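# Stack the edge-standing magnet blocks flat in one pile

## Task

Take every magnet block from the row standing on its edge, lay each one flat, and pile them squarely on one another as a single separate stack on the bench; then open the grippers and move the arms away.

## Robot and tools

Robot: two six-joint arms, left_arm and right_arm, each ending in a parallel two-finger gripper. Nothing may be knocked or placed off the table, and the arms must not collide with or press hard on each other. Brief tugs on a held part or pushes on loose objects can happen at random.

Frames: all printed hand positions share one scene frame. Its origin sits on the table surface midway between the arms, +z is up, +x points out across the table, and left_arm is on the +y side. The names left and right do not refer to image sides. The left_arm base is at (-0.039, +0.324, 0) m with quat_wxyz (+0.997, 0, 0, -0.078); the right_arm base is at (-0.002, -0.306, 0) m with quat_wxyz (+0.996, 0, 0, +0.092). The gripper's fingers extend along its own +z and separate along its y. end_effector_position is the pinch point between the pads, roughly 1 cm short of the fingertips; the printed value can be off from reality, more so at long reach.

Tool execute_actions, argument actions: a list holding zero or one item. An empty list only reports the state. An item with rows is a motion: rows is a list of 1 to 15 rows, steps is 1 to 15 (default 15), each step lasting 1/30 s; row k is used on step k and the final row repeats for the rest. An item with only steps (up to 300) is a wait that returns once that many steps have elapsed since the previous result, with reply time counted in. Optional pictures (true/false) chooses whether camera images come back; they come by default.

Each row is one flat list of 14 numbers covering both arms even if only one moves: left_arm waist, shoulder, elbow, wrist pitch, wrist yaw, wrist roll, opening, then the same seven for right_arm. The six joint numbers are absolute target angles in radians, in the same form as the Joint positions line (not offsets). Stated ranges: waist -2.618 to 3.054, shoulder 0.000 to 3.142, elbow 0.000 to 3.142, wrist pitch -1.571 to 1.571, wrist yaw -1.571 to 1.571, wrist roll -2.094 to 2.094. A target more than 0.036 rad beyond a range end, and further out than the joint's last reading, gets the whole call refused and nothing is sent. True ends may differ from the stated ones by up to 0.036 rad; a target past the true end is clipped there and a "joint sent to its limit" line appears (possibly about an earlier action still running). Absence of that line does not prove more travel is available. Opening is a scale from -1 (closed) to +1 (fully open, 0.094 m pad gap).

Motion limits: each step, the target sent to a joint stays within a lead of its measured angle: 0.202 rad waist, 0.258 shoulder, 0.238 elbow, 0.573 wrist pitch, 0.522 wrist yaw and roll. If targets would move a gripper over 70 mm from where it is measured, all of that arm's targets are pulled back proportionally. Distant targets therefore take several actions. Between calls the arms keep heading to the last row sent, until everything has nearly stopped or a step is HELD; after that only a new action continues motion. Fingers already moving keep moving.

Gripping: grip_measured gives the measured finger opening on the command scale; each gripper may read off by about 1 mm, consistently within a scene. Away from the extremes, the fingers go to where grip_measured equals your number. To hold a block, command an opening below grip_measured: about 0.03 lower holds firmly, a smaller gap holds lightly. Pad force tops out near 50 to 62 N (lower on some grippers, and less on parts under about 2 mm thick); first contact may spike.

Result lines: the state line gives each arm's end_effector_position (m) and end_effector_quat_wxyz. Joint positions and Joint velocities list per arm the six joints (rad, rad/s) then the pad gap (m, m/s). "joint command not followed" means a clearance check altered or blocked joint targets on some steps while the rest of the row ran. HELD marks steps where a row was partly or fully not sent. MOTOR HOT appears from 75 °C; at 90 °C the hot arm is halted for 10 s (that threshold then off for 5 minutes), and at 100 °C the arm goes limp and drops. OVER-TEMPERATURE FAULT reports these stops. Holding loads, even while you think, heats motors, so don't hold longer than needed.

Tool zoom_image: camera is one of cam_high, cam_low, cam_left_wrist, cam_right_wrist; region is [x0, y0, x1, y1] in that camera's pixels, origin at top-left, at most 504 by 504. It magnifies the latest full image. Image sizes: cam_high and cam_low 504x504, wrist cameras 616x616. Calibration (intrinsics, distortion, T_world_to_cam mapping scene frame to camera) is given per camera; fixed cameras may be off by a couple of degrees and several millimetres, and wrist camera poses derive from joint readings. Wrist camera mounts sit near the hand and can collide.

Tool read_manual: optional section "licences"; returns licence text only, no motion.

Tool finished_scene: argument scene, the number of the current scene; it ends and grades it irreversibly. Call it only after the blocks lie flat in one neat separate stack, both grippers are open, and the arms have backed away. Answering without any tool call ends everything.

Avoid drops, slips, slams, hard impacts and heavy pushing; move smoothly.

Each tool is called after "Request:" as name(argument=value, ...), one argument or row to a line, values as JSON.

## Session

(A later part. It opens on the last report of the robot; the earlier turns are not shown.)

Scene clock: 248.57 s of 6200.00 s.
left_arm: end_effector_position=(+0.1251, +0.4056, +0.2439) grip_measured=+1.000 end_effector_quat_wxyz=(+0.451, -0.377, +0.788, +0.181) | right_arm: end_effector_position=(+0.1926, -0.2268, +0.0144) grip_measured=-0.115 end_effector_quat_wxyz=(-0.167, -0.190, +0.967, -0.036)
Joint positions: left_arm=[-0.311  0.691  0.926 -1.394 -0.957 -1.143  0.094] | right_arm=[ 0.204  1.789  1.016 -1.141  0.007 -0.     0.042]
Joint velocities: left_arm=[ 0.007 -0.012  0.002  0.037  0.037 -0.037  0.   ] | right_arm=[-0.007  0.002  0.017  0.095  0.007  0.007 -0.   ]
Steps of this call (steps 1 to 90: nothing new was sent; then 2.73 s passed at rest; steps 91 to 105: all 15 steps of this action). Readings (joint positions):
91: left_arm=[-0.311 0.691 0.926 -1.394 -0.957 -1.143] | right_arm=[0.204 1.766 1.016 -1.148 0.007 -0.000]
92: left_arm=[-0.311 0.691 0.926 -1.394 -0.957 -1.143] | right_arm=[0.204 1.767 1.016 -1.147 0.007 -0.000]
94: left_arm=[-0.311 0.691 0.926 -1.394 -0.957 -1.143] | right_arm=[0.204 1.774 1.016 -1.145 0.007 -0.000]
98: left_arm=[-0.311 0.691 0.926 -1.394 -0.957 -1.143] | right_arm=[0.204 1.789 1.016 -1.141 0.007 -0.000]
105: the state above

Request:
execute_actions(
  actions=[
    {"rows":[[-0.3,0.7,0.93,-1.4,-0.975,-1.142,1,0.2,1.796,1.012,-1.138,0,0.005,-0.12],[-0.3,0.7,0.93,-1.4,-0.975,-1.142,1,0.2,1.796,1.012,-1.138,0,0.005,-0.09],[-0.3,0.7,0.93,-1.4,-0.975,-1.142,1,0.2,1.796,1.012,-1.138,0,0.005,-0.07],[-0.3,0.7,0.93,-1.4,-0.975,-1.142,1,0.2,1.796,1.012,-1.138,0,0.005,-0.04],[-0.3,0.7,0.93,-1.4,-0.975,-1.142,1,0.2,1.796,1.012,-1.138,0,0.005,0],[-0.3,0.7,0.93,-1.4,-0.975,-1.142,1,0.2,1.796,1.012,-1.138,0,0.005,0.2],[-0.3,0.7,0.93,-1.4,-0.975,-1.142,1,0.2,1.796,1.012,-1.138,0,0.005,0.6],[-0.3,0.7,0.93,-1.4,-0.975,-1.142,1,0.2,1.77,1.03,-1.138,0,0.005,0.6],[-0.3,0.7,0.93,-1.4,-0.975,-1.142,1,0.2,1.74,1.06,-1.138,0,0.005,0.6],[-0.3,0.7,0.93,-1.4,-0.975,-1.142,1,0.2,1.7,1.09,-1.138,0,0.005,0.6],[-0.3,0.7,0.93,-1.4,-0.975,-1.142,1,0.2,1.66,1.12,-1.138,0,0.005,0.6],[-0.3,0.7,0.93,-1.4,-0.975,-1.142,1,0.2,1.62,1.15,-1.138,0,0.005,0.6],[-0.3,0.7,0.93,-1.4,-0.975,-1.142,1,0.2,1.58,1.19,-1.138,0,0.005,0.6],[-0.3,0.7,0.93,-1.4,-0.975,-1.142,1,0.2,1.55,1.22,-1.138,0,0.005,0.6],[-0.3,0.7,0.93,-1.4,-0.975,-1.142,1,0.2,1.52,1.25,-1.138,0,0.005,0.6]]},
  ],
  pictures=false,
)

Request:
execute_actions(
  actions=[
    {"rows":[[-0.3,0.7,0.93,-1.4,-0.975,-1.142,1,0.2,1.52,1.25,-1.05,0,0.005,0.7],[-0.3,0.7,0.93,-1.4,-0.975,-1.142,1,0.2,1.52,1.25,-0.95,0,0.005,0.7],[-0.3,0.7,0.93,-1.4,-0.975,-1.142,1,0.23,1.52,1.25,-0.85,0,0.005,0.7],[-0.3,0.7,0.93,-1.4,-0.975,-1.142,1,0.27,1.52,1.25,-0.75,0,0.005,0.7],[-0.3,0.7,0.93,-1.4,-0.975,-1.142,1,0.32,1.52,1.2,-0.65,0,0.005,0.7],[-0.3,0.7,0.93,-1.4,-0.975,-1.142,1,0.37,1.52,1.15,-0.55,0,0.005,0.7],[-0.3,0.7,0.93,-1.4,-0.975,-1.142,1,0.42,1.52,1.1,-0.45,0,0.005,0.7],[-0.3,0.7,0.93,-1.4,-0.975,-1.142,1,0.47,1.52,1.05,-0.35,0,0.005,0.7],[-0.3,0.7,0.93,-1.4,-0.975,-1.142,1,0.52,1.52,1.0,-0.25,0,0.005,0.7],[-0.3,0.7,0.93,-1.4,-0.975,-1.142,1,0.57,1.52,0.95,-0.15,0,0.005,0.7],[-0.3,0.7,0.93,-1.4,-0.975,-1.142,1,0.62,1.52,0.9,-0.05,0,0.005,0.7],[-0.3,0.7,0.93,-1.4,-0.975,-1.142,1,0.67,1.52,0.85,0.05,0,0.005,0.7],[-0.3,0.7,0.93,-1.4,-0.975,-1.142,1,0.72,1.52,0.8,0.15,0,0.005,0.7],[-0.3,0.7,0.93,-1.4,-0.975,-1.142,1,0.77,1.52,0.75,0.25,0,0.005,0.7],[-0.3,0.7,0.93,-1.4,-0.975,-1.142,1,0.82,1.52,0.7,0.35,0,0.005,0.7]]},
  ],
  pictures=false,
)

Request:
execute_actions(
  actions=[
    {"rows":[[-0.3,0.7,0.93,-1.4,-0.975,-1.142,1,0.86,1.54,0.66,0.45,0,0.005,0.7],[-0.3,0.7,0.93,-1.4,-0.975,-1.142,1,0.9,1.56,0.62,0.55,0,0.005,0.7],[-0.3,0.7,0.93,-1.4,-0.975,-1.142,1,0.93,1.58,0.58,0.65,0,0.005,0.7],[-0.3,0.7,0.93,-1.4,-0.975,-1.142,1,0.955,1.6,0.54,0.75,0,0.005,0.7],[-0.3,0.7,0.93,-1.4,-0.975,-1.142,1,0.97,1.63,0.51,0.85,0,0.005,0.7],[-0.3,0.7,0.93,-1.4,-0.975,-1.142,1,0.98,1.66,0.48,0.95,0,0.005,0.7],[-0.3,0.7,0.93,-1.4,-0.975,-1.142,1,0.99,1.69,0.46,1.05,0,0.005,0.7],[-0.3,0.7,0.93,-1.4,-0.975,-1.142,1,1,1.72,0.445,1.15,0,0.005,0.7],[-0.3,0.7,0.93,-1.4,-0.975,-1.142,1,1.005,1.75,0.435,1.23,0,0.005,0.7],[-0.3,0.7,0.93,-1.4,-0.975,-1.142,1,1.005,1.79,0.428,1.29,0,0.005,0.7],[-0.3,0.7,0.93,-1.4,-0.975,-1.142,1,1.005,1.83,0.422,1.32,0,0.005,0.7],[-0.3,0.7,0.93,-1.4,-0.975,-1.142,1,1.005,1.86,0.422,1.32,0,0.005,0.7],[-0.3,0.7,0.93,-1.4,-0.975,-1.142,1,1.005,1.89,0.422,1.32,0,0.005,0.7],[-0.3,0.7,0.93,-1.4,-0.975,-1.142,1,1.005,1.92,0.422,1.32,0,0.005,0.7],[-0.3,0.7,0.93,-1.4,-0.975,-1.142,1,1.005,1.94,0.422,1.32,0,0.005,0.7]]},
  ],
  pictures=false,
)

Request:
execute_actions(
  actions=[
    {"rows":[[-0.3,0.7,0.93,-1.4,-0.975,-1.142,1,1.005,1.955,0.422,1.32,0,0.005,0.5],[-0.3,0.7,0.93,-1.4,-0.975,-1.142,1,1.005,1.97,0.422,1.32,0,0.005,0.5],[-0.3,0.7,0.93,-1.4,-0.975,-1.142,1,1.005,1.985,0.422,1.32,0,0.005,0.5],[-0.3,0.7,0.93,-1.4,-0.975,-1.142,1,1.005,2,0.422,1.32,0,0.005,0.4],[-0.3,0.7,0.93,-1.4,-0.975,-1.142,1,1.005,2.01,0.422,1.32,0,0.005,0.4],[-0.3,0.7,0.93,-1.4,-0.975,-1.142,1,1.005,2.02,0.422,1.32,0,0.005,0.4],[-0.3,0.7,0.93,-1.4,-0.975,-1.142,1,1.005,2.03,0.422,1.32,0,0.005,0.4],[-0.3,0.7,0.93,-1.4,-0.975,-1.142,1,1.005,2.04,0.422,1.32,0,0.005,0.4],[-0.3,0.7,0.93,-1.4,-0.975,-1.142,1,1.005,2.05,0.422,1.32,0,0.005,0.4],[-0.3,0.7,0.93,-1.4,-0.975,-1.142,1,1.005,2.06,0.422,1.32,0,0.005,0.4],[-0.3,0.7,0.93,-1.4,-0.975,-1.142,1,1.005,2.07,0.422,1.32,0,0.005,0.4],[-0.3,0.7,0.93,-1.4,-0.975,-1.142,1,1.005,2.078,0.422,1.32,0,0.005,0.2]]},
  ],
)

Request:
zoom_image(
  camera="cam_right_wrist",
  region=[200,200,420,420],
)

Scene clock: 298.37 s of 6200.00 s.
left_arm: end_effector_position=(+0.1251, +0.4056, +0.2439) grip_measured=+1.000 end_effector_quat_wxyz=(+0.451, -0.377, +0.788, +0.181) | right_arm: end_effector_position=(+0.2462, -0.2050, +0.0760) grip_measured=+0.598 end_effector_quat_wxyz=(-0.021, -0.192, +0.981, -0.008)
Joint positions: left_arm=[-0.311  0.691  0.926 -1.394 -0.957 -1.143  0.094] | right_arm=[ 0.204  1.624  1.152 -1.142  0.007 -0.     0.075]
Joint velocities: left_arm=[-0.002 -0.017 -0.007 -0.066 -0.051 -0.037  0.   ] | right_arm=[-0.017 -1.092  1.131 -0.007 -0.007  0.007  0.002]
Steps of this call (steps 1 to 15: the robot went on to your last target; steps 16 to 90: nothing new was sent; then 46.30 s passed at rest; steps 91 to 105: all 15 steps of this action). Readings (joint positions):
91: left_arm=[-0.311 0.691 0.926 -1.394 -0.957 -1.143] | right_arm=[0.204 1.789 1.016 -1.141 0.007 -0.000]
92: left_arm=[-0.311 0.691 0.926 -1.394 -0.957 -1.143] | right_arm=[0.204 1.789 1.016 -1.141 0.007 -0.000]
94: left_arm=[-0.311 0.691 0.926 -1.394 -0.957 -1.143] | right_arm=[0.204 1.789 1.016 -1.141 0.007 -0.000]
98: left_arm=[-0.311 0.691 0.926 -1.394 -0.957 -1.143] | right_arm=[0.204 1.789 1.016 -1.141 0.007 -0.000]
105: the state above

Scene clock: 298.87 s of 6200.00 s.
left_arm: end_effector_position=(+0.1251, +0.4056, +0.2439) grip_measured=+1.000 end_effector_quat_wxyz=(+0.451, -0.377, +0.788, +0.181) | right_arm: end_effector_position=(+0.2447, +0.0154, +0.0888) grip_measured=+0.698 end_effector_quat_wxyz=(+0.344, -0.407, +0.829, +0.167)
Joint positions: left_arm=[-0.311  0.691  0.926 -1.394 -0.957 -1.143  0.094] | right_arm=[ 0.732  1.52   0.794 -0.059  0.005  0.001  0.08 ]
Joint velocities: left_arm=[0.007 0.002 0.002 0.007 0.066 0.037 0.   ] | right_arm=[ 1.409  0.061 -1.551  2.747 -0.007 -0.066  0.   ]
Steps of this call (steps 1 to 15: all 15 steps of this action). Readings (joint positions):
1: left_arm=[-0.311 0.691 0.926 -1.394 -0.957 -1.143] | right_arm=[0.204 1.587 1.188 -1.133 0.007 -0.000]
2: left_arm=[-0.311 0.691 0.926 -1.394 -0.957 -1.143] | right_arm=[0.204 1.555 1.216 -1.104 0.007 -0.000]
4: left_arm=[-0.311 0.691 0.926 -1.394 -0.957 -1.143] | right_arm=[0.213 1.514 1.247 -1.004 0.008 0.000]
8: left_arm=[-0.311 0.691 0.926 -1.394 -0.957 -1.143] | right_arm=[0.357 1.506 1.172 -0.679 0.016 0.001]
15: the state above

Scene clock: 299.37 s of 6200.00 s.
left_arm: end_effector_position=(+0.1251, +0.4056, +0.2439) grip_measured=+1.000 end_effector_quat_wxyz=(+0.451, -0.377, +0.788, +0.181) | right_arm: end_effector_position=(+0.1595, +0.0931, +0.0682) grip_measured=+0.698 end_effector_quat_wxyz=(+0.502, -0.444, +0.660, +0.339)
Joint positions: left_arm=[-0.311  0.691  0.926 -1.394 -0.957 -1.143  0.094] | right_arm=[ 0.997  1.883  0.437  1.178 -0.005  0.001  0.08 ]
Joint velocities: left_arm=[-0.002 -0.002 -0.022 -0.007  0.051 -0.066  0.   ] | right_arm=[-0.002  0.789  0.012  0.901  0.051 -0.037 -0.   ]
Steps of this call (steps 1 to 15: all 15 steps of this action). Readings (joint positions):
1: left_arm=[-0.311 0.691 0.926 -1.394 -0.957 -1.143] | right_arm=[0.780 1.523 0.744 0.032 0.003 0.001]
2: left_arm=[-0.311 0.691 0.926 -1.394 -0.957 -1.143] | right_arm=[0.826 1.531 0.698 0.125 0.002 0.001]
4: left_arm=[-0.311 0.691 0.926 -1.394 -0.957 -1.143] | right_arm=[0.904 1.559 0.618 0.319 -0.001 0.001]
8: left_arm=[-0.311 0.691 0.926 -1.394 -0.957 -1.143] | right_arm=[0.983 1.660 0.490 0.709 -0.005 0.001]
15: the state above

Scene clock: 299.87 s of 6200.00 s.
left_arm: end_effector_position=(+0.1251, +0.4056, +0.2439) grip_measured=+1.000 end_effector_quat_wxyz=(+0.451, -0.377, +0.788, +0.181) | right_arm: end_effector_position=(+0.1578, +0.0890, +0.0225) grip_measured=+0.203 end_effector_quat_wxyz=(+0.482, -0.454, +0.675, +0.326)
Joint positions: left_arm=[-0.311  0.691  0.926 -1.394 -0.957 -1.143  0.094] | right_arm=[ 0.997  2.066  0.437  1.301 -0.005  0.001  0.057]
Joint velocities: left_arm=[ 0.002  0.002  0.002  0.007 -0.095  0.007  0.   ] | right_arm=[-0.007  0.081  0.012 -0.051 -0.037 -0.022 -0.004]
Steps of this call (steps 1 to 15: all 15 steps of this action). Readings (joint positions):
1: left_arm=[-0.311 0.691 0.926 -1.394 -0.957 -1.143] | right_arm=[0.997 1.908 0.437 1.204 -0.005 0.001]
2: left_arm=[-0.311 0.691 0.926 -1.394 -0.957 -1.143] | right_arm=[0.997 1.929 0.437 1.224 -0.005 0.001]
4: left_arm=[-0.311 0.691 0.926 -1.394 -0.957 -1.143] | right_arm=[0.997 1.964 0.437 1.252 -0.005 0.001]
8: left_arm=[-0.311 0.691 0.926 -1.394 -0.957 -1.143] | right_arm=[0.997 2.011 0.437 1.284 -0.005 0.001]
15: the state above
camera_calibration (this result's frames):
cam_left_wrist: T_world_to_cam=[[0.800536, -0.515621, 0.305412, 0.0265577], [-0.420548, -0.846421, -0.326667, 0.518772], [0.426944, 0.133068, -0.894434, 0.223744], [0, 0, 0, 1]] pos_world=[0.101382, 0.42302, 0.361479]
cam_right_wrist: T_world_to_cam=[[0.92587, -0.364706, -0.0987604, -0.108584], [-0.367389, -0.80791, -0.460767, 0.15522], [0.0882547, 0.462894, -0.882009, 0.0774619], [0, 0, 0, 1]] pos_world=[0.150724, 0.0499465, 0.129119]

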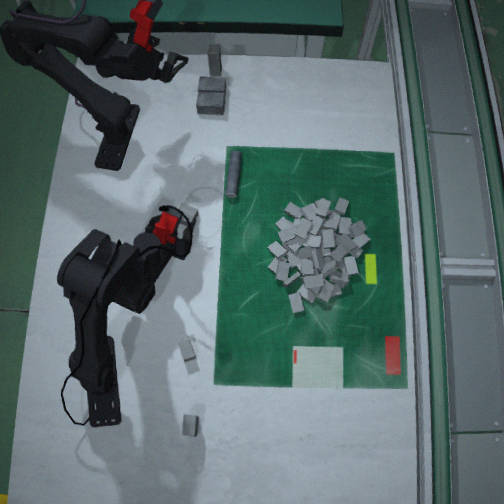

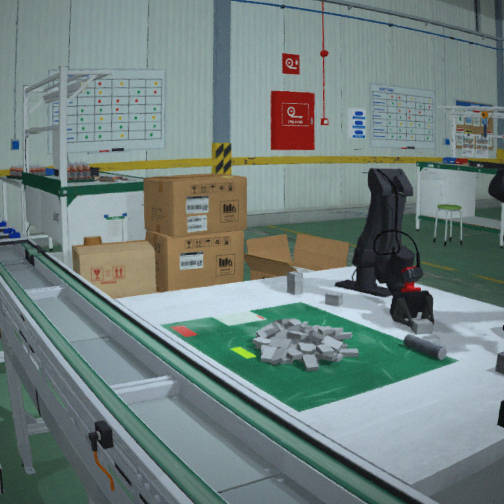

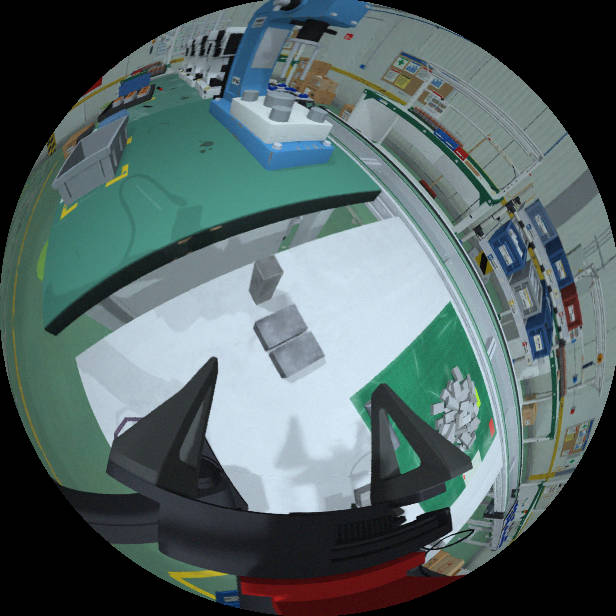

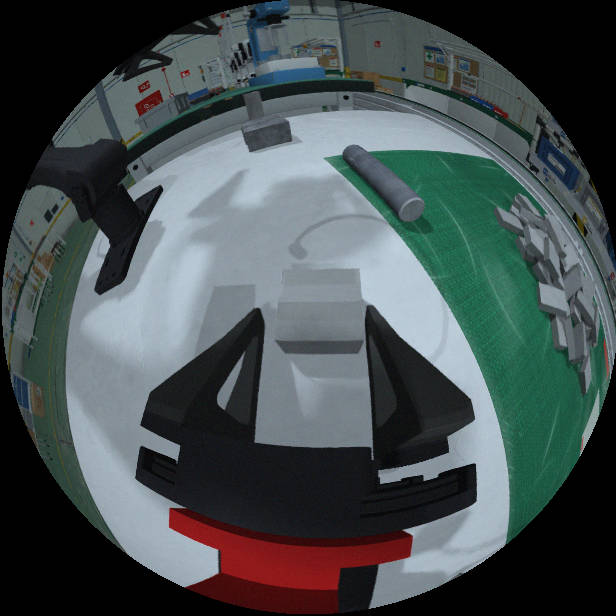

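Region (200, 200, 420, 420) of cam_right_wrist's 616x616 image, scaled by 2.291, with more detail than that image has.

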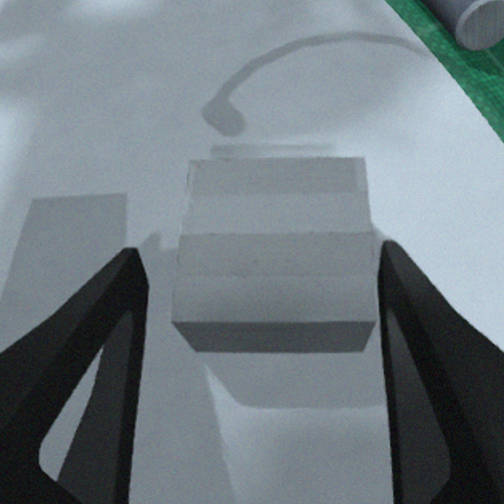

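Request:
execute_actions(
  actions=[
    {"rows":[[-0.3,0.7,0.93,-1.4,-0.975,-1.142,1,0.98,2.07,0.40,1.32,0,0.005,0.1],[-0.3,0.7,0.93,-1.4,-0.975,-1.142,1,0.98,2.07,0.40,1.32,0,0.005,0.1],[-0.3,0.7,0.93,-1.4,-0.975,-1.142,1,0.98,2.07,0.415,1.32,0,0.005,0.1]],"steps":12},
  ],
)

Scene clock: 305.07 s of 6200.00 s.
left_arm: end_effector_position=(+0.1251, +0.4056, +0.2439) grip_measured=+1.000 end_effector_quat_wxyz=(+0.451, -0.377, +0.788, +0.181) | right_arm: end_effector_position=(+0.1597, +0.0846, +0.0214) grip_measured=+0.102 end_effector_quat_wxyz=(+0.483, -0.451, +0.677, +0.324)
Joint positions: left_arm=[-0.311  0.691  0.926 -1.394 -0.957 -1.143  0.094] | right_arm=[ 0.989  2.067  0.424  1.313 -0.005  0.001  0.052]
Joint velocities: left_arm=[ 0.012 -0.002 -0.007 -0.066 -0.051 -0.095  0.   ] | right_arm=[-0.007 -0.007 -0.012  0.037 -0.037 -0.022  0.001]
Steps of this call (steps 1 to 15: the robot went on to your last target; steps 16 to 90: nothing new was sent; then 1.80 s passed at rest; steps 91 to 102: all 12 steps of this action). Readings (joint positions):
91: left_arm=[-0.311 0.691 0.926 -1.394 -0.957 -1.143] | right_arm=[0.997 2.067 0.435 1.310 -0.005 0.001]
92: left_arm=[-0.311 0.691 0.926 -1.394 -0.957 -1.143] | right_arm=[0.995 2.067 0.430 1.312 -0.005 0.001]
94: left_arm=[-0.311 0.691 0.926 -1.394 -0.957 -1.143] | right_arm=[0.991 2.067 0.424 1.313 -0.005 0.001]
98: left_arm=[-0.311 0.691 0.926 -1.394 -0.957 -1.143] | right_arm=[0.989 2.067 0.424 1.313 -0.005 0.001]
102: the state above
camera_calibration (this result's frames):
cam_left_wrist: T_world_to_cam=[[0.800536, -0.515621, 0.305412, 0.0265577], [-0.420548, -0.846421, -0.326667, 0.518772], [0.426944, 0.133068, -0.894434, 0.223744], [0, 0, 0, 1]] pos_world=[0.101382, 0.42302, 0.361479]
cam_right_wrist: T_world_to_cam=[[0.922875, -0.372215, -0.0987771, -0.110894], [-0.374054, -0.805427, -0.459751, 0.152734], [0.0915688, 0.461241, -0.882537, 0.0780318], [0, 0, 0, 1]] pos_world=[0.152327, 0.0457485, 0.128132]

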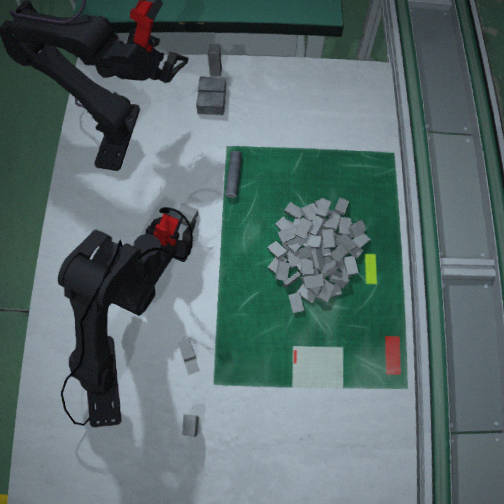

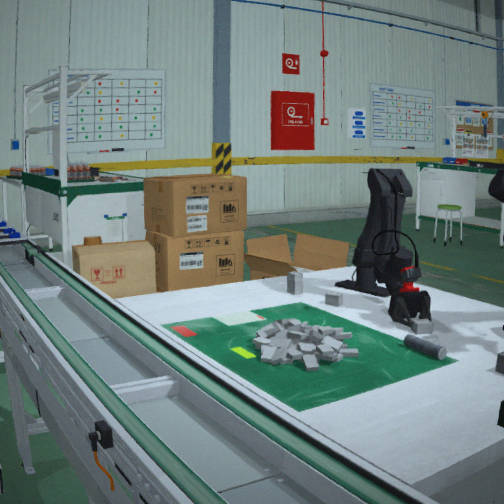

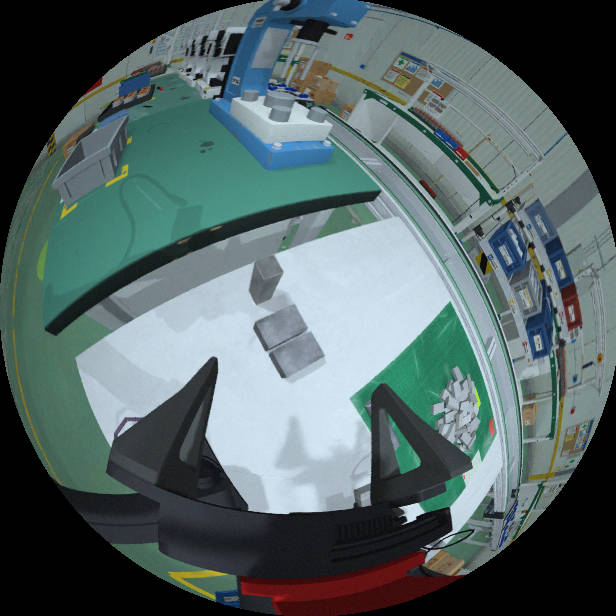

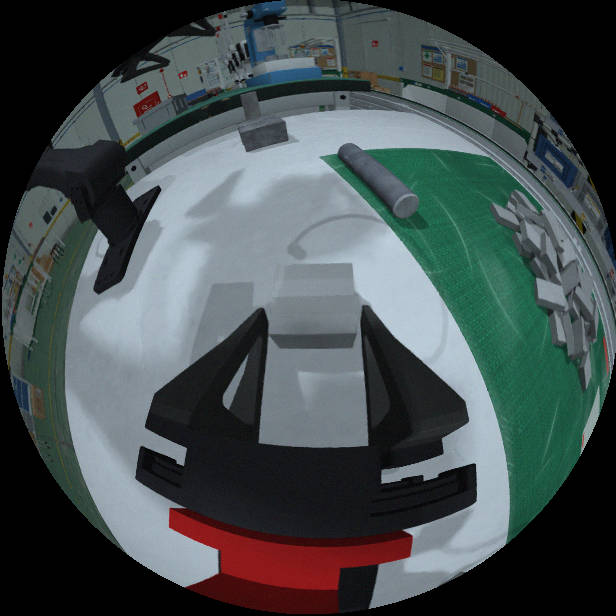

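Request:
execute_actions(
  actions=[
    {"rows":[[-0.3,0.7,0.93,-1.4,-0.975,-1.142,1,0.985,2.07,0.42,1.315,0,0.005,0.03],[-0.3,0.7,0.93,-1.4,-0.975,-1.142,1,0.985,2.07,0.42,1.315,0,0.005,-0.03],[-0.3,0.7,0.93,-1.4,-0.975,-1.142,1,0.985,2.07,0.42,1.315,0,0.005,-0.07],[-0.3,0.7,0.93,-1.4,-0.975,-1.142,1,0.985,2.07,0.42,1.315,0,0.005,-0.1],[-0.3,0.7,0.93,-1.4,-0.975,-1.142,1,0.985,2.07,0.42,1.315,0,0.005,-0.13],[-0.3,0.7,0.93,-1.4,-0.975,-1.142,1,0.985,2.07,0.42,1.315,0,0.005,-0.17]],"steps":11},
  ],
  pictures=false,
)

Request:
execute_actions(
  actions=[
    {"rows":[[-0.3,0.7,0.93,-1.4,-0.975,-1.142,1,0.985,2.055,0.415,1.33,0,0.005,-0.17],[-0.3,0.7,0.93,-1.4,-0.975,-1.142,1,0.985,2.045,0.41,1.33,0,0.005,-0.17],[-0.3,0.7,0.93,-1.4,-0.975,-1.142,1,0.985,2.035,0.405,1.325,0,0.005,-0.17],[-0.3,0.7,0.93,-1.4,-0.975,-1.142,1,0.985,2.025,0.4,1.32,0,0.005,-0.17],[-0.3,0.7,0.93,-1.4,-0.975,-1.142,1,0.985,2.015,0.395,1.315,0,0.005,-0.17],[-0.3,0.7,0.93,-1.4,-0.975,-1.142,1,0.985,2.005,0.39,1.31,0,0.005,-0.17],[-0.3,0.7,0.93,-1.4,-0.975,-1.142,1,0.985,1.995,0.385,1.305,0,0.005,-0.17],[-0.3,0.7,0.93,-1.4,-0.975,-1.142,1,0.985,1.98,0.38,1.3,0,0.005,-0.17],[-0.3,0.7,0.93,-1.4,-0.975,-1.142,1,0.985,1.96,0.375,1.29,0,0.005,-0.17],[-0.3,0.7,0.93,-1.4,-0.975,-1.142,1,0.985,1.94,0.375,1.28,0,0.005,-0.17],[-0.3,0.7,0.93,-1.4,-0.975,-1.142,1,0.985,1.92,0.375,1.27,0,0.005,-0.17]]},
  ],
)

Scene clock: 318.30 s of 6200.00 s.
left_arm: end_effector_position=(+0.1251, +0.4056, +0.2439) grip_measured=+1.000 end_effector_quat_wxyz=(+0.451, -0.377, +0.788, +0.181) | right_arm: end_effector_position=(+0.1598, +0.0846, +0.0214) grip_measured=-0.116 end_effector_quat_wxyz=(+0.483, -0.451, +0.677, +0.324)
Joint positions: left_arm=[-0.311  0.691  0.926 -1.394 -0.957 -1.143  0.094] | right_arm=[ 0.989  2.067  0.424  1.313 -0.005  0.001  0.042]
Joint velocities: left_arm=[ 0.002 -0.012  0.002  0.022  0.022 -0.022  0.   ] | right_arm=[-0.017  0.002  0.002 -0.007 -0.007 -0.007  0.001]
Steps of this call (steps 1 to 15: the robot went on to your last target; steps 16 to 90: nothing new was sent; then 9.87 s passed at rest; steps 91 to 101: all 11 steps of this action). Readings (joint positions):
91: left_arm=[-0.311 0.691 0.926 -1.394 -0.957 -1.143] | right_arm=[0.989 2.067 0.424 1.313 -0.005 0.001]
92: left_arm=[-0.311 0.691 0.926 -1.394 -0.957 -1.143] | right_arm=[0.989 2.067 0.424 1.313 -0.005 0.001]
94: left_arm=[-0.311 0.691 0.926 -1.394 -0.957 -1.143] | right_arm=[0.989 2.067 0.424 1.313 -0.005 0.001]
98: left_arm=[-0.311 0.691 0.926 -1.394 -0.957 -1.143] | right_arm=[0.989 2.067 0.424 1.313 -0.005 0.001]
101: the state above

Scene clock: 318.80 s of 6200.00 s.
left_arm: end_effector_position=(+0.1251, +0.4056, +0.2439) grip_measured=+1.000 end_effector_quat_wxyz=(+0.451, -0.377, +0.788, +0.181) | right_arm: end_effector_position=(+0.1569, +0.0777, +0.0472) grip_measured=-0.116 end_effector_quat_wxyz=(+0.494, -0.446, +0.669, +0.331)
Joint positions: left_arm=[-0.311  0.691  0.926 -1.394 -0.957 -1.143  0.094] | right_arm=[ 0.989  1.942  0.38   1.264 -0.005  0.001  0.042]
Joint velocities: left_arm=[-0.002 -0.017  0.002 -0.007  0.022  0.007  0.   ] | right_arm=[-0.017 -0.095 -0.002 -0.007 -0.051 -0.007  0.001]
Steps of this call (steps 1 to 15: all 15 steps of this action). Readings (joint positions):
1: left_arm=[-0.311 0.691 0.926 -1.394 -0.957 -1.143] | right_arm=[0.989 2.067 0.424 1.313 -0.005 0.001]
2: left_arm=[-0.311 0.691 0.926 -1.394 -0.957 -1.143] | right_arm=[0.989 2.067 0.424 1.313 -0.005 0.001]
4: left_arm=[-0.311 0.691 0.926 -1.394 -0.957 -1.143] | right_arm=[0.989 2.063 0.422 1.312 -0.005 0.001]
8: left_arm=[-0.311 0.691 0.926 -1.394 -0.957 -1.143] | right_arm=[0.989 2.030 0.398 1.296 -0.005 0.001]
15: the state above
camera_calibration (this result's frames):
cam_left_wrist: T_world_to_cam=[[0.800536, -0.515621, 0.305412, 0.0265577], [-0.420548, -0.846421, -0.326667, 0.518772], [0.426944, 0.133068, -0.894434, 0.223744], [0, 0, 0, 1]] pos_world=[0.101382, 0.42302, 0.361479]
cam_right_wrist: T_world_to_cam=[[0.92385, -0.369987, -0.0980378, -0.108739], [-0.368645, -0.791202, -0.487955, 0.157355], [0.102969, 0.486938, -0.867346, 0.0996917], [0, 0, 0, 1]] pos_world=[0.148201, 0.0357236, 0.152589]

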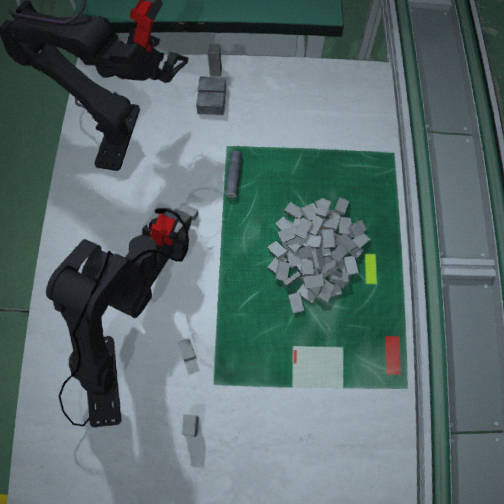

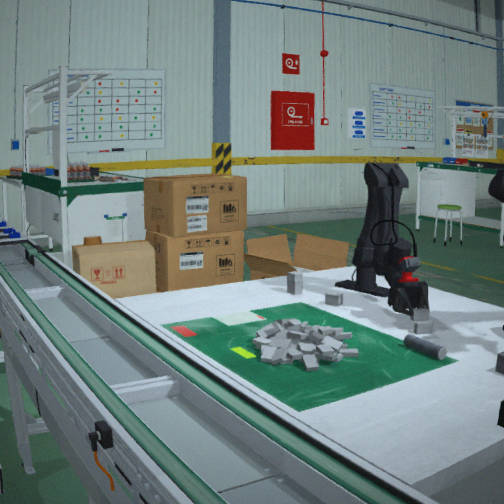

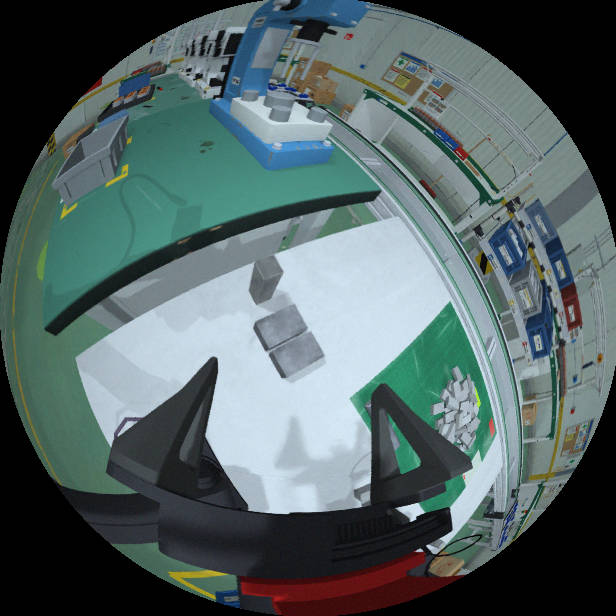

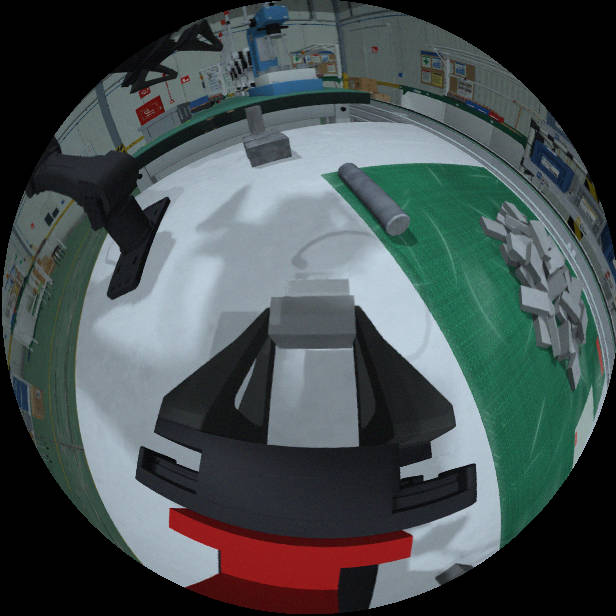

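Request:
execute_actions(
  actions=[
    {"rows":[[-0.3,0.7,0.93,-1.4,-0.975,-1.142,1,0.985,1.89,0.375,1.25,0,0.005,-0.17],[-0.3,0.7,0.93,-1.4,-0.975,-1.142,1,0.985,1.85,0.375,1.22,0,0.005,-0.17],[-0.3,0.7,0.93,-1.4,-0.975,-1.142,1,0.985,1.81,0.375,1.18,0,0.005,-0.17],[-0.3,0.7,0.93,-1.4,-0.975,-1.142,1,0.985,1.77,0.39,1.13,0,0.005,-0.17],[-0.3,0.7,0.93,-1.4,-0.975,-1.142,1,0.97,1.73,0.42,1.07,0,0.005,-0.17],[-0.3,0.7,0.93,-1.4,-0.975,-1.142,1,0.95,1.69,0.46,1,0,0.005,-0.17],[-0.3,0.7,0.93,-1.4,-0.975,-1.142,1,0.92,1.65,0.5,0.91,0,0.005,-0.17],[-0.3,0.7,0.93,-1.4,-0.975,-1.142,1,0.89,1.61,0.55,0.82,0,0.005,-0.17],[-0.3,0.7,0.93,-1.4,-0.975,-1.142,1,0.86,1.58,0.6,0.73,0,0.005,-0.17],[-0.3,0.7,0.93,-1.4,-0.975,-1.142,1,0.83,1.56,0.65,0.64,0,0.005,-0.17],[-0.3,0.7,0.93,-1.4,-0.975,-1.142,1,0.8,1.55,0.7,0.55,0,0.005,-0.17],[-0.3,0.7,0.93,-1.4,-0.975,-1.142,1,0.77,1.55,0.75,0.46,0,0.005,-0.17],[-0.3,0.7,0.93,-1.4,-0.975,-1.142,1,0.74,1.55,0.8,0.37,0,0.005,-0.17],[-0.3,0.7,0.93,-1.4,-0.975,-1.142,1,0.71,1.55,0.85,0.28,0,0.005,-0.17],[-0.3,0.7,0.93,-1.4,-0.975,-1.142,1,0.68,1.55,0.9,0.19,0,0.005,-0.17]]},
  ],
  pictures=false,
)

Request:
execute_actions(
  actions=[
    {"rows":[[-0.3,0.7,0.93,-1.4,-0.975,-1.142,1,0.65,1.55,0.95,0.1,0,0.005,-0.17],[-0.3,0.7,0.93,-1.4,-0.975,-1.142,1,0.62,1.55,1,0.01,0,0.005,-0.17],[-0.3,0.7,0.93,-1.4,-0.975,-1.142,1,0.59,1.55,1.05,-0.08,0,0.005,-0.17],[-0.3,0.7,0.93,-1.4,-0.975,-1.142,1,0.56,1.55,1.1,-0.17,0,0.005,-0.17],[-0.3,0.7,0.93,-1.4,-0.975,-1.142,1,0.53,1.55,1.14,-0.26,0,0.005,-0.17],[-0.3,0.7,0.93,-1.4,-0.975,-1.142,1,0.5,1.55,1.18,-0.35,0,0.005,-0.17],[-0.3,0.7,0.93,-1.4,-0.975,-1.142,1,0.47,1.55,1.21,-0.44,0,0.005,-0.17],[-0.3,0.7,0.93,-1.4,-0.975,-1.142,1,0.44,1.55,1.23,-0.53,0,0.005,-0.17],[-0.3,0.7,0.93,-1.4,-0.975,-1.142,1,0.41,1.55,1.24,-0.62,0,0.005,-0.17],[-0.3,0.7,0.93,-1.4,-0.975,-1.142,1,0.38,1.55,1.24,-0.71,0,0.005,-0.17],[-0.3,0.7,0.93,-1.4,-0.975,-1.142,1,0.35,1.55,1.24,-0.8,0,0.005,-0.17],[-0.3,0.7,0.93,-1.4,-0.975,-1.142,1,0.32,1.55,1.24,-0.89,0,0.005,-0.17],[-0.3,0.7,0.93,-1.4,-0.975,-1.142,1,0.29,1.55,1.24,-0.98,0,0.005,-0.17],[-0.3,0.7,0.93,-1.4,-0.975,-1.142,1,0.27,1.55,1.24,-1.07,0,0.005,-0.17],[-0.3,0.7,0.93,-1.4,-0.975,-1.142,1,0.25,1.55,1.24,-1.16,0,0.005,-0.17]]},
  ],
  pictures=false,
)

Request:
execute_actions(
  actions=[
    {"rows":[[-0.3,0.7,0.93,-1.4,-0.975,-1.142,1,0.24,1.55,1.23,-1.23,0,0.005,-0.17],[-0.3,0.7,0.93,-1.4,-0.975,-1.142,1,0.23,1.55,1.21,-1.29,0,0.005,-0.17],[-0.3,0.7,0.93,-1.4,-0.975,-1.142,1,0.22,1.55,1.19,-1.33,0,0.005,-0.17],[-0.3,0.7,0.93,-1.4,-0.975,-1.142,1,0.21,1.55,1.17,-1.35,0,0.005,-0.17],[-0.3,0.7,0.93,-1.4,-0.975,-1.142,1,0.205,1.55,1.15,-1.35,0,0.005,-0.17],[-0.3,0.7,0.93,-1.4,-0.975,-1.142,1,0.2,1.56,1.135,-1.35,0,0.005,-0.17],[-0.3,0.7,0.93,-1.4,-0.975,-1.142,1,0.2,1.57,1.12,-1.35,0,0.005,-0.17],[-0.3,0.7,0.93,-1.4,-0.975,-1.142,1,0.2,1.58,1.11,-1.34,0,0.005,-0.17],[-0.3,0.7,0.93,-1.4,-0.975,-1.142,1,0.2,1.6,1.1,-1.33,0,0.005,-0.17],[-0.3,0.7,0.93,-1.4,-0.975,-1.142,1,0.2,1.62,1.09,-1.32,0,0.005,-0.17],[-0.3,0.7,0.93,-1.4,-0.975,-1.142,1,0.2,1.64,1.08,-1.305,0,0.005,-0.17],[-0.3,0.7,0.93,-1.4,-0.975,-1.142,1,0.2,1.655,1.073,-1.29,0,0.005,-0.17],[-0.3,0.7,0.93,-1.4,-0.975,-1.142,1,0.2,1.67,1.073,-1.28,0,0.005,-0.17],[-0.3,0.7,0.93,-1.4,-0.975,-1.142,1,0.2,1.68,1.073,-1.27,0,0.005,-0.17],[-0.3,0.7,0.93,-1.4,-0.975,-1.142,1,0.2,1.69,1.073,-1.262,0,0.005,-0.17]]},
  ],
  pictures=false,
)

Request:
execute_actions(
  actions=[
    {"steps":15},
  ],
)

Request:
zoom_image(
  camera="cam_right_wrist",
  region=[220,200,420,400],
)

Request:
zoom_image(
  camera="cam_low",
  region=[300,255,370,315],
)

Scene clock: 362.20 s of 6200.00 s.
left_arm: end_effector_position=(+0.1251, +0.4056, +0.2439) grip_measured=+1.000 end_effector_quat_wxyz=(+0.451, -0.377, +0.788, +0.181) | right_arm: end_effector_position=(+0.2836, +0.0790, +0.1985) grip_measured=-0.116 end_effector_quat_wxyz=(+0.554, -0.352, +0.700, +0.281)
Joint positions: left_arm=[-0.311  0.691  0.926 -1.394 -0.957 -1.143  0.094] | right_arm=[ 0.743  1.571  0.8    0.542 -0.009  0.001  0.042]
Joint velocities: left_arm=[-0.007 -0.007 -0.012  0.007  0.022  0.007  0.   ] | right_arm=[-0.891 -0.11   1.565 -2.176 -0.037 -0.037 -0.001]
Steps of this call (steps 1 to 30: the robot went on to your last target; steps 31 to 90: nothing new was sent; then 39.90 s passed at rest; steps 91 to 105: all 15 steps of this action). Readings (joint positions):
91: left_arm=[-0.311 0.691 0.926 -1.394 -0.957 -1.143] | right_arm=[0.989 1.938 0.380 1.248 -0.005 0.001]
92: left_arm=[-0.311 0.691 0.926 -1.394 -0.957 -1.143] | right_arm=[0.989 1.927 0.380 1.235 -0.005 0.001]
94: left_arm=[-0.311 0.691 0.926 -1.394 -0.957 -1.143] | right_arm=[0.989 1.874 0.378 1.186 -0.005 0.001]
98: left_arm=[-0.311 0.691 0.926 -1.394 -0.957 -1.143] | right_arm=[0.955 1.714 0.432 1.014 -0.011 0.001]
105: the state above

Scene clock: 362.70 s of 6200.00 s.
left_arm: end_effector_position=(+0.1251, +0.4056, +0.2439) grip_measured=+1.000 end_effector_quat_wxyz=(+0.451, -0.377, +0.788, +0.181) | right_arm: end_effector_position=(+0.3483, -0.1185, +0.1437) grip_measured=-0.116 end_effector_quat_wxyz=(+0.259, -0.233, +0.935, +0.064)
Joint positions: left_arm=[-0.311  0.691  0.926 -1.394 -0.957 -1.143  0.094] | right_arm=[ 0.306  1.568  1.225 -0.689  0.003  0.001  0.042]
Joint velocities: left_arm=[-0.002  0.007 -0.002 -0.007 -0.095 -0.037  0.   ] | right_arm=[-0.637 -0.002  0.007 -2.454  0.037 -0.022 -0.001]
Steps of this call (steps 1 to 15: all 15 steps of this action). Readings (joint positions):
1: left_arm=[-0.311 0.691 0.926 -1.394 -0.957 -1.143] | right_arm=[0.712 1.570 0.852 0.465 -0.008 0.001]
2: left_arm=[-0.311 0.691 0.926 -1.394 -0.957 -1.143] | right_arm=[0.682 1.570 0.901 0.384 -0.007 0.001]
4: left_arm=[-0.311 0.691 0.926 -1.394 -0.957 -1.143] | right_arm=[0.622 1.570 0.994 0.210 -0.006 0.001]
8: left_arm=[-0.311 0.691 0.926 -1.394 -0.957 -1.143] | right_arm=[0.501 1.570 1.156 -0.143 -0.003 0.001]
15: the state above

Scene clock: 363.20 s of 6200.00 s.
left_arm: end_effector_position=(+0.1251, +0.4056, +0.2439) grip_measured=+1.000 end_effector_quat_wxyz=(+0.451, -0.377, +0.788, +0.181) | right_arm: end_effector_position=(+0.1918, -0.2262, +0.0573) grip_measured=-0.116 end_effector_quat_wxyz=(-0.143, -0.191, +0.971, -0.031)
Joint positions: left_arm=[-0.311  0.691  0.926 -1.394 -0.957 -1.143  0.094] | right_arm=[ 0.206  1.667  1.077 -1.275  0.005  0.001  0.042]
Joint velocities: left_arm=[-0.002 -0.022 -0.002 -0.022 -0.051 -0.022  0.   ] | right_arm=[-0.002  0.457 -0.042 -0.007 -0.022 -0.022 -0.   ]
Steps of this call (steps 1 to 15: all 15 steps of this action). Readings (joint positions):
1: left_arm=[-0.311 0.691 0.926 -1.394 -0.957 -1.143] | right_arm=[0.285 1.568 1.225 -0.769 0.003 0.001]
2: left_arm=[-0.311 0.691 0.926 -1.394 -0.957 -1.143] | right_arm=[0.268 1.568 1.224 -0.845 0.004 0.001]
4: left_arm=[-0.311 0.691 0.926 -1.394 -0.957 -1.143] | right_arm=[0.241 1.568 1.210 -0.979 0.005 0.001]
8: left_arm=[-0.311 0.691 0.926 -1.394 -0.957 -1.143] | right_arm=[0.209 1.568 1.137 -1.188 0.005 0.001]
15: the state above

Scene clock: 363.70 s of 6200.00 s.
left_arm: end_effector_position=(+0.1251, +0.4056, +0.2439) grip_measured=+1.000 end_effector_quat_wxyz=(+0.451, -0.377, +0.788, +0.181) | right_arm: end_effector_position=(+0.1914, -0.2264, +0.0516) grip_measured=-0.116 end_effector_quat_wxyz=(-0.153, -0.191, +0.969, -0.033)
Joint positions: left_arm=[-0.311  0.691  0.926 -1.394 -0.957 -1.143  0.094] | right_arm=[ 0.206  1.692  1.075 -1.267  0.005  0.001  0.042]
Joint velocities: left_arm=[-0.002 -0.002  0.012 -0.007 -0.007 -0.051  0.   ] | right_arm=[ 0.002 -0.012 -0.007 -0.022 -0.081 -0.066 -0.   ]
Steps of this call (steps 1 to 15: the robot went on to your last target). Readings (joint positions):
1: left_arm=[-0.311 0.691 0.926 -1.394 -0.957 -1.143] | right_arm=[0.206 1.680 1.076 -1.274 0.005 0.001]
2: left_arm=[-0.311 0.691 0.926 -1.394 -0.957 -1.143] | right_arm=[0.206 1.688 1.075 -1.271 0.005 0.001]
4: left_arm=[-0.311 0.691 0.926 -1.394 -0.957 -1.143] | right_arm=[0.206 1.692 1.075 -1.269 0.005 0.001]
8: left_arm=[-0.311 0.691 0.926 -1.394 -0.957 -1.143] | right_arm=[0.206 1.692 1.075 -1.268 0.005 0.001]
15: the state above
camera_calibration (this result's frames):
cam_left_wrist: T_world_to_cam=[[0.800536, -0.515621, 0.305412, 0.0265577], [-0.420548, -0.846421, -0.326667, 0.518772], [0.426944, 0.133068, -0.894434, 0.223744], [0, 0, 0, 1]] pos_world=[0.101382, 0.42302, 0.361479]
cam_right_wrist: T_world_to_cam=[[0.28955, -0.957141, -0.00642844, -0.268922], [-0.454185, -0.143304, 0.879307, 0.0240833], [-0.842542, -0.251684, -0.476213, 0.2416], [0, 0, 0, 1]] pos_world=[0.292363, -0.193139, 0.0921476]

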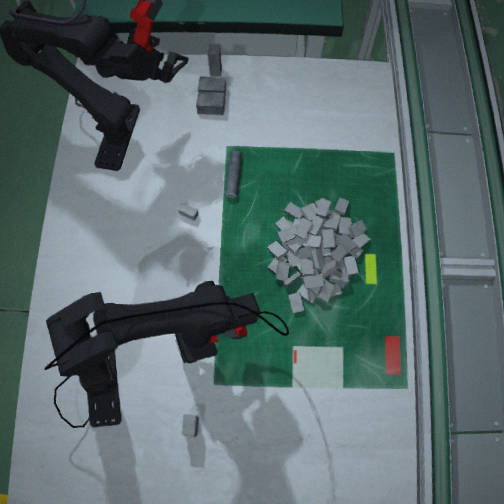

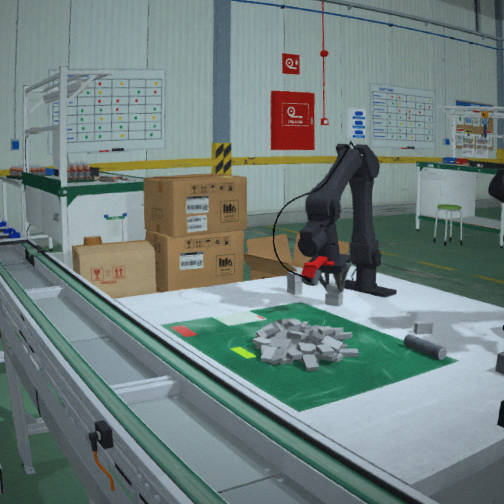

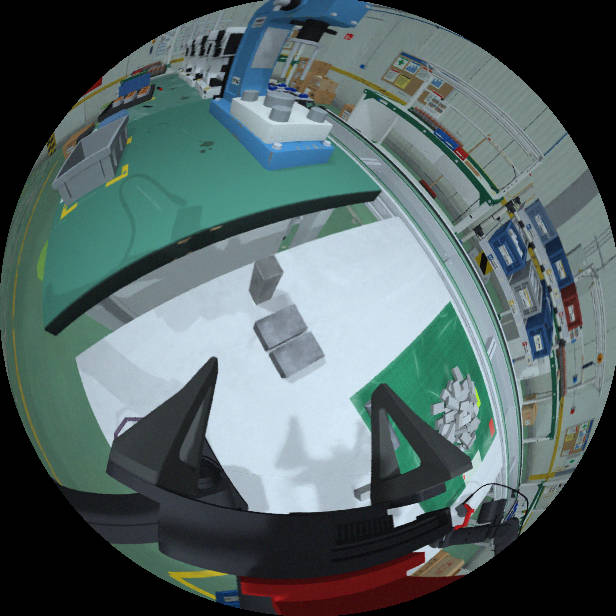

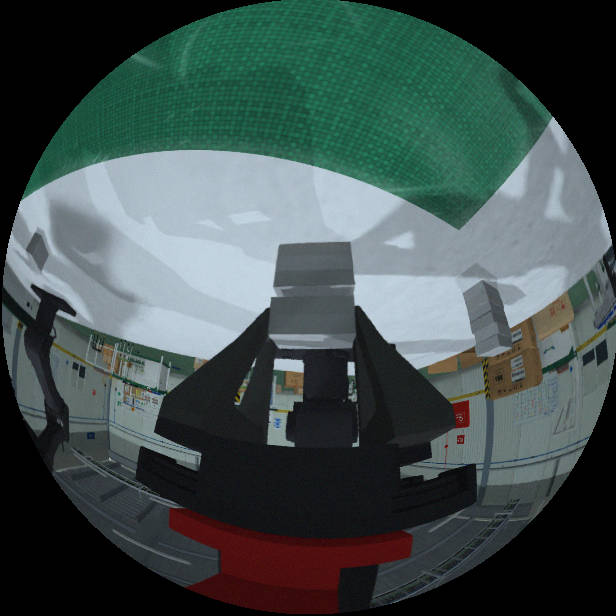

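Region (220, 200, 420, 400) of cam_right_wrist's 616x616 image, scaled by 2.520, with more detail than that image has.

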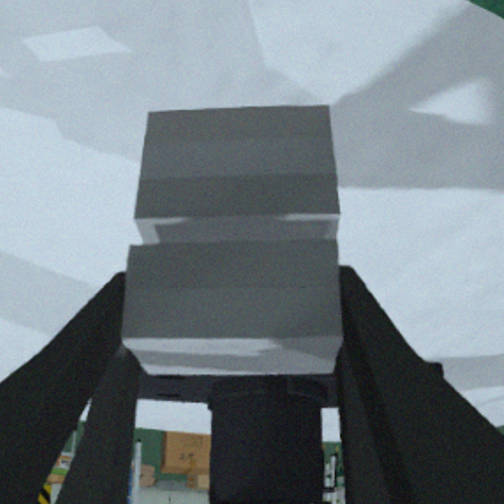

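Region (300, 255, 370, 315) of cam_low's 504x504 image, scaled by 7.200, with more detail than that image has; it fills the top 432 rows of this view, and the rest is white.

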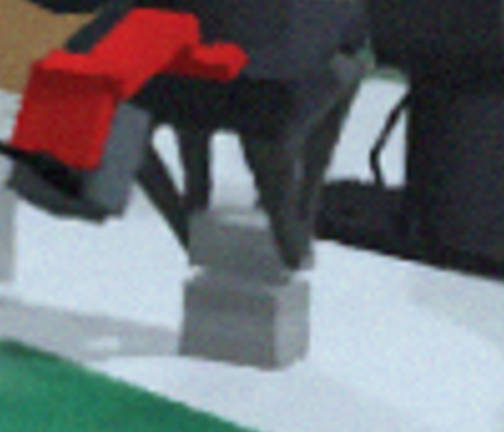

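Request:
execute_actions(
  actions=[
    {"rows":[[-0.3,0.7,0.93,-1.4,-0.975,-1.142,1,0.193,1.695,1.073,-1.25,0,0.005,-0.17],[-0.3,0.7,0.93,-1.4,-0.975,-1.142,1,0.193,1.7,1.073,-1.243,0,0.005,-0.17],[-0.3,0.7,0.93,-1.4,-0.975,-1.142,1,0.193,1.707,1.073,-1.243,0,0.005,-0.17],[-0.3,0.7,0.93,-1.4,-0.975,-1.142,1,0.193,1.714,1.073,-1.243,0,0.005,-0.17],[-0.3,0.7,0.93,-1.4,-0.975,-1.142,1,0.193,1.722,1.073,-1.243,0,0.005,-0.17]]},
  ],
)

Request:
zoom_image(
  camera="cam_right_wrist",
  region=[220,200,420,400],
)

Request:
zoom_image(
  camera="cam_low",
  region=[300,255,370,315],
)

Scene clock: 372.23 s of 6200.00 s.
left_arm: end_effector_position=(+0.1251, +0.4056, +0.2439) grip_measured=+1.000 end_effector_quat_wxyz=(+0.451, -0.377, +0.788, +0.181) | right_arm: end_effector_position=(+0.1931, -0.2257, +0.0465) grip_measured=-0.116 end_effector_quat_wxyz=(-0.156, -0.191, +0.969, -0.033)
Joint positions: left_arm=[-0.311  0.691  0.926 -1.394 -0.957 -1.143  0.094] | right_arm=[ 0.206  1.713  1.075 -1.253  0.005  0.001  0.042]
Joint velocities: left_arm=[ 0.002 -0.007  0.002 -0.022 -0.037 -0.007  0.   ] | right_arm=[ 0.007 -0.002 -0.007  0.022 -0.037 -0.066  0.002]
Steps of this call (steps 1 to 15: the robot went on to your last target; steps 16 to 90: nothing new was sent; then 5.03 s passed at rest; steps 91 to 105: all 15 steps of this action). Readings (joint positions):
91: left_arm=[-0.311 0.691 0.926 -1.394 -0.957 -1.143] | right_arm=[0.206 1.692 1.075 -1.266 0.005 0.001]
92: left_arm=[-0.311 0.691 0.926 -1.394 -0.957 -1.143] | right_arm=[0.206 1.692 1.075 -1.265 0.005 0.001]
94: left_arm=[-0.311 0.691 0.926 -1.394 -0.957 -1.143] | right_arm=[0.206 1.693 1.075 -1.259 0.005 0.001]
98: left_arm=[-0.311 0.691 0.926 -1.394 -0.957 -1.143] | right_arm=[0.206 1.713 1.075 -1.253 0.005 0.001]
105: the state above
camera_calibration (this result's frames):
cam_left_wrist: T_world_to_cam=[[0.800536, -0.515621, 0.305412, 0.0265577], [-0.420548, -0.846421, -0.326667, 0.518772], [0.426944, 0.133068, -0.894434, 0.223744], [0, 0, 0, 1]] pos_world=[0.101382, 0.42302, 0.361479]
cam_right_wrist: T_world_to_cam=[[0.289509, -0.957158, -0.00573709, -0.268808], [-0.448277, -0.14088, 0.882723, 0.0287474], [-0.845714, -0.252985, -0.469858, 0.240777], [0, 0, 0, 1]] pos_world=[0.294337, -0.192329, 0.0862127]

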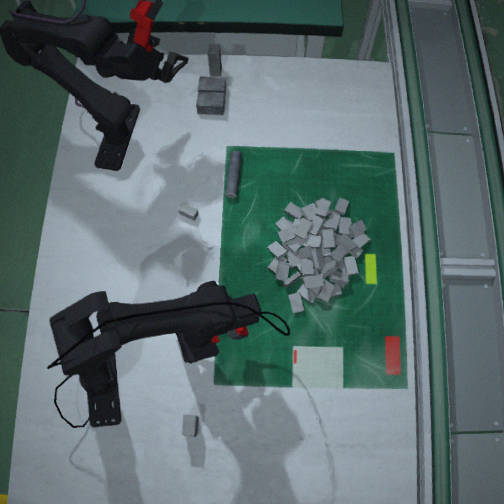

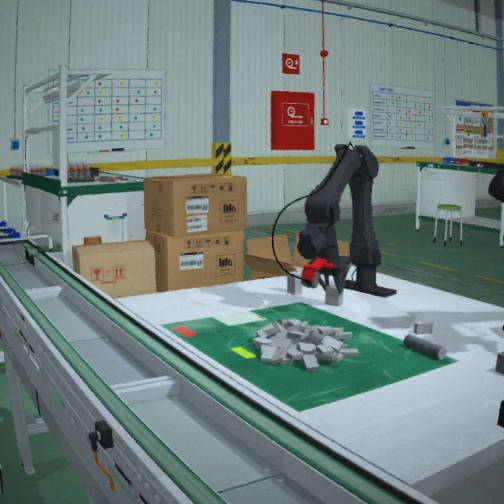

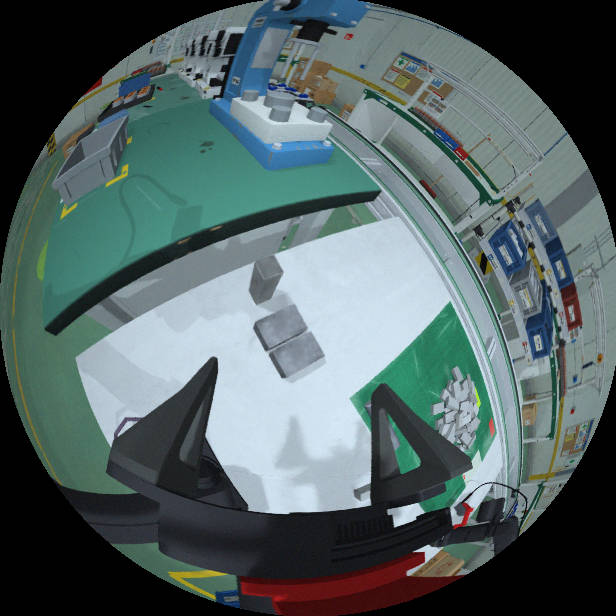

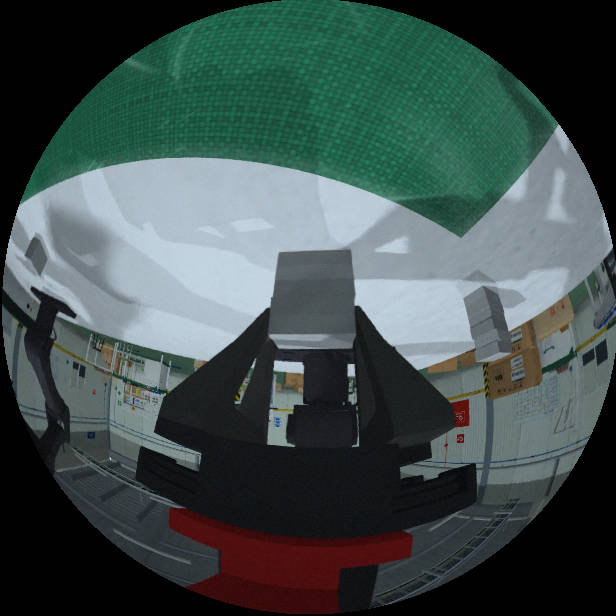

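Region (220, 200, 420, 400) of cam_right_wrist's 616x616 image, scaled by 2.520, with more detail than that image has.

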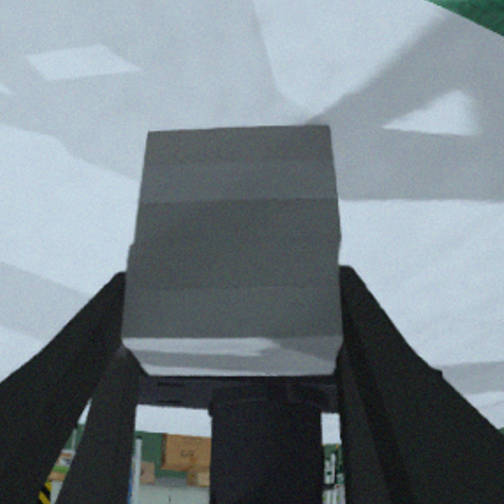

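Region (300, 255, 370, 315) of cam_low's 504x504 image, scaled by 7.200, with more detail than that image has; it fills the top 432 rows of this view, and the rest is white.

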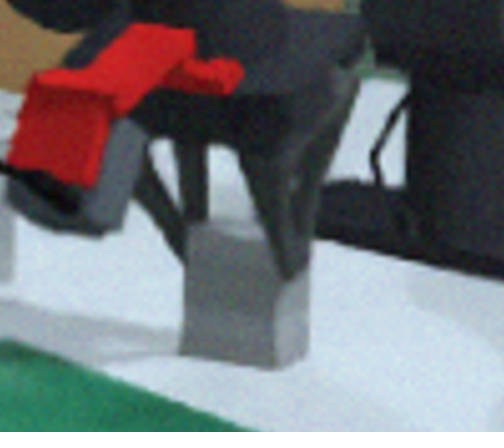

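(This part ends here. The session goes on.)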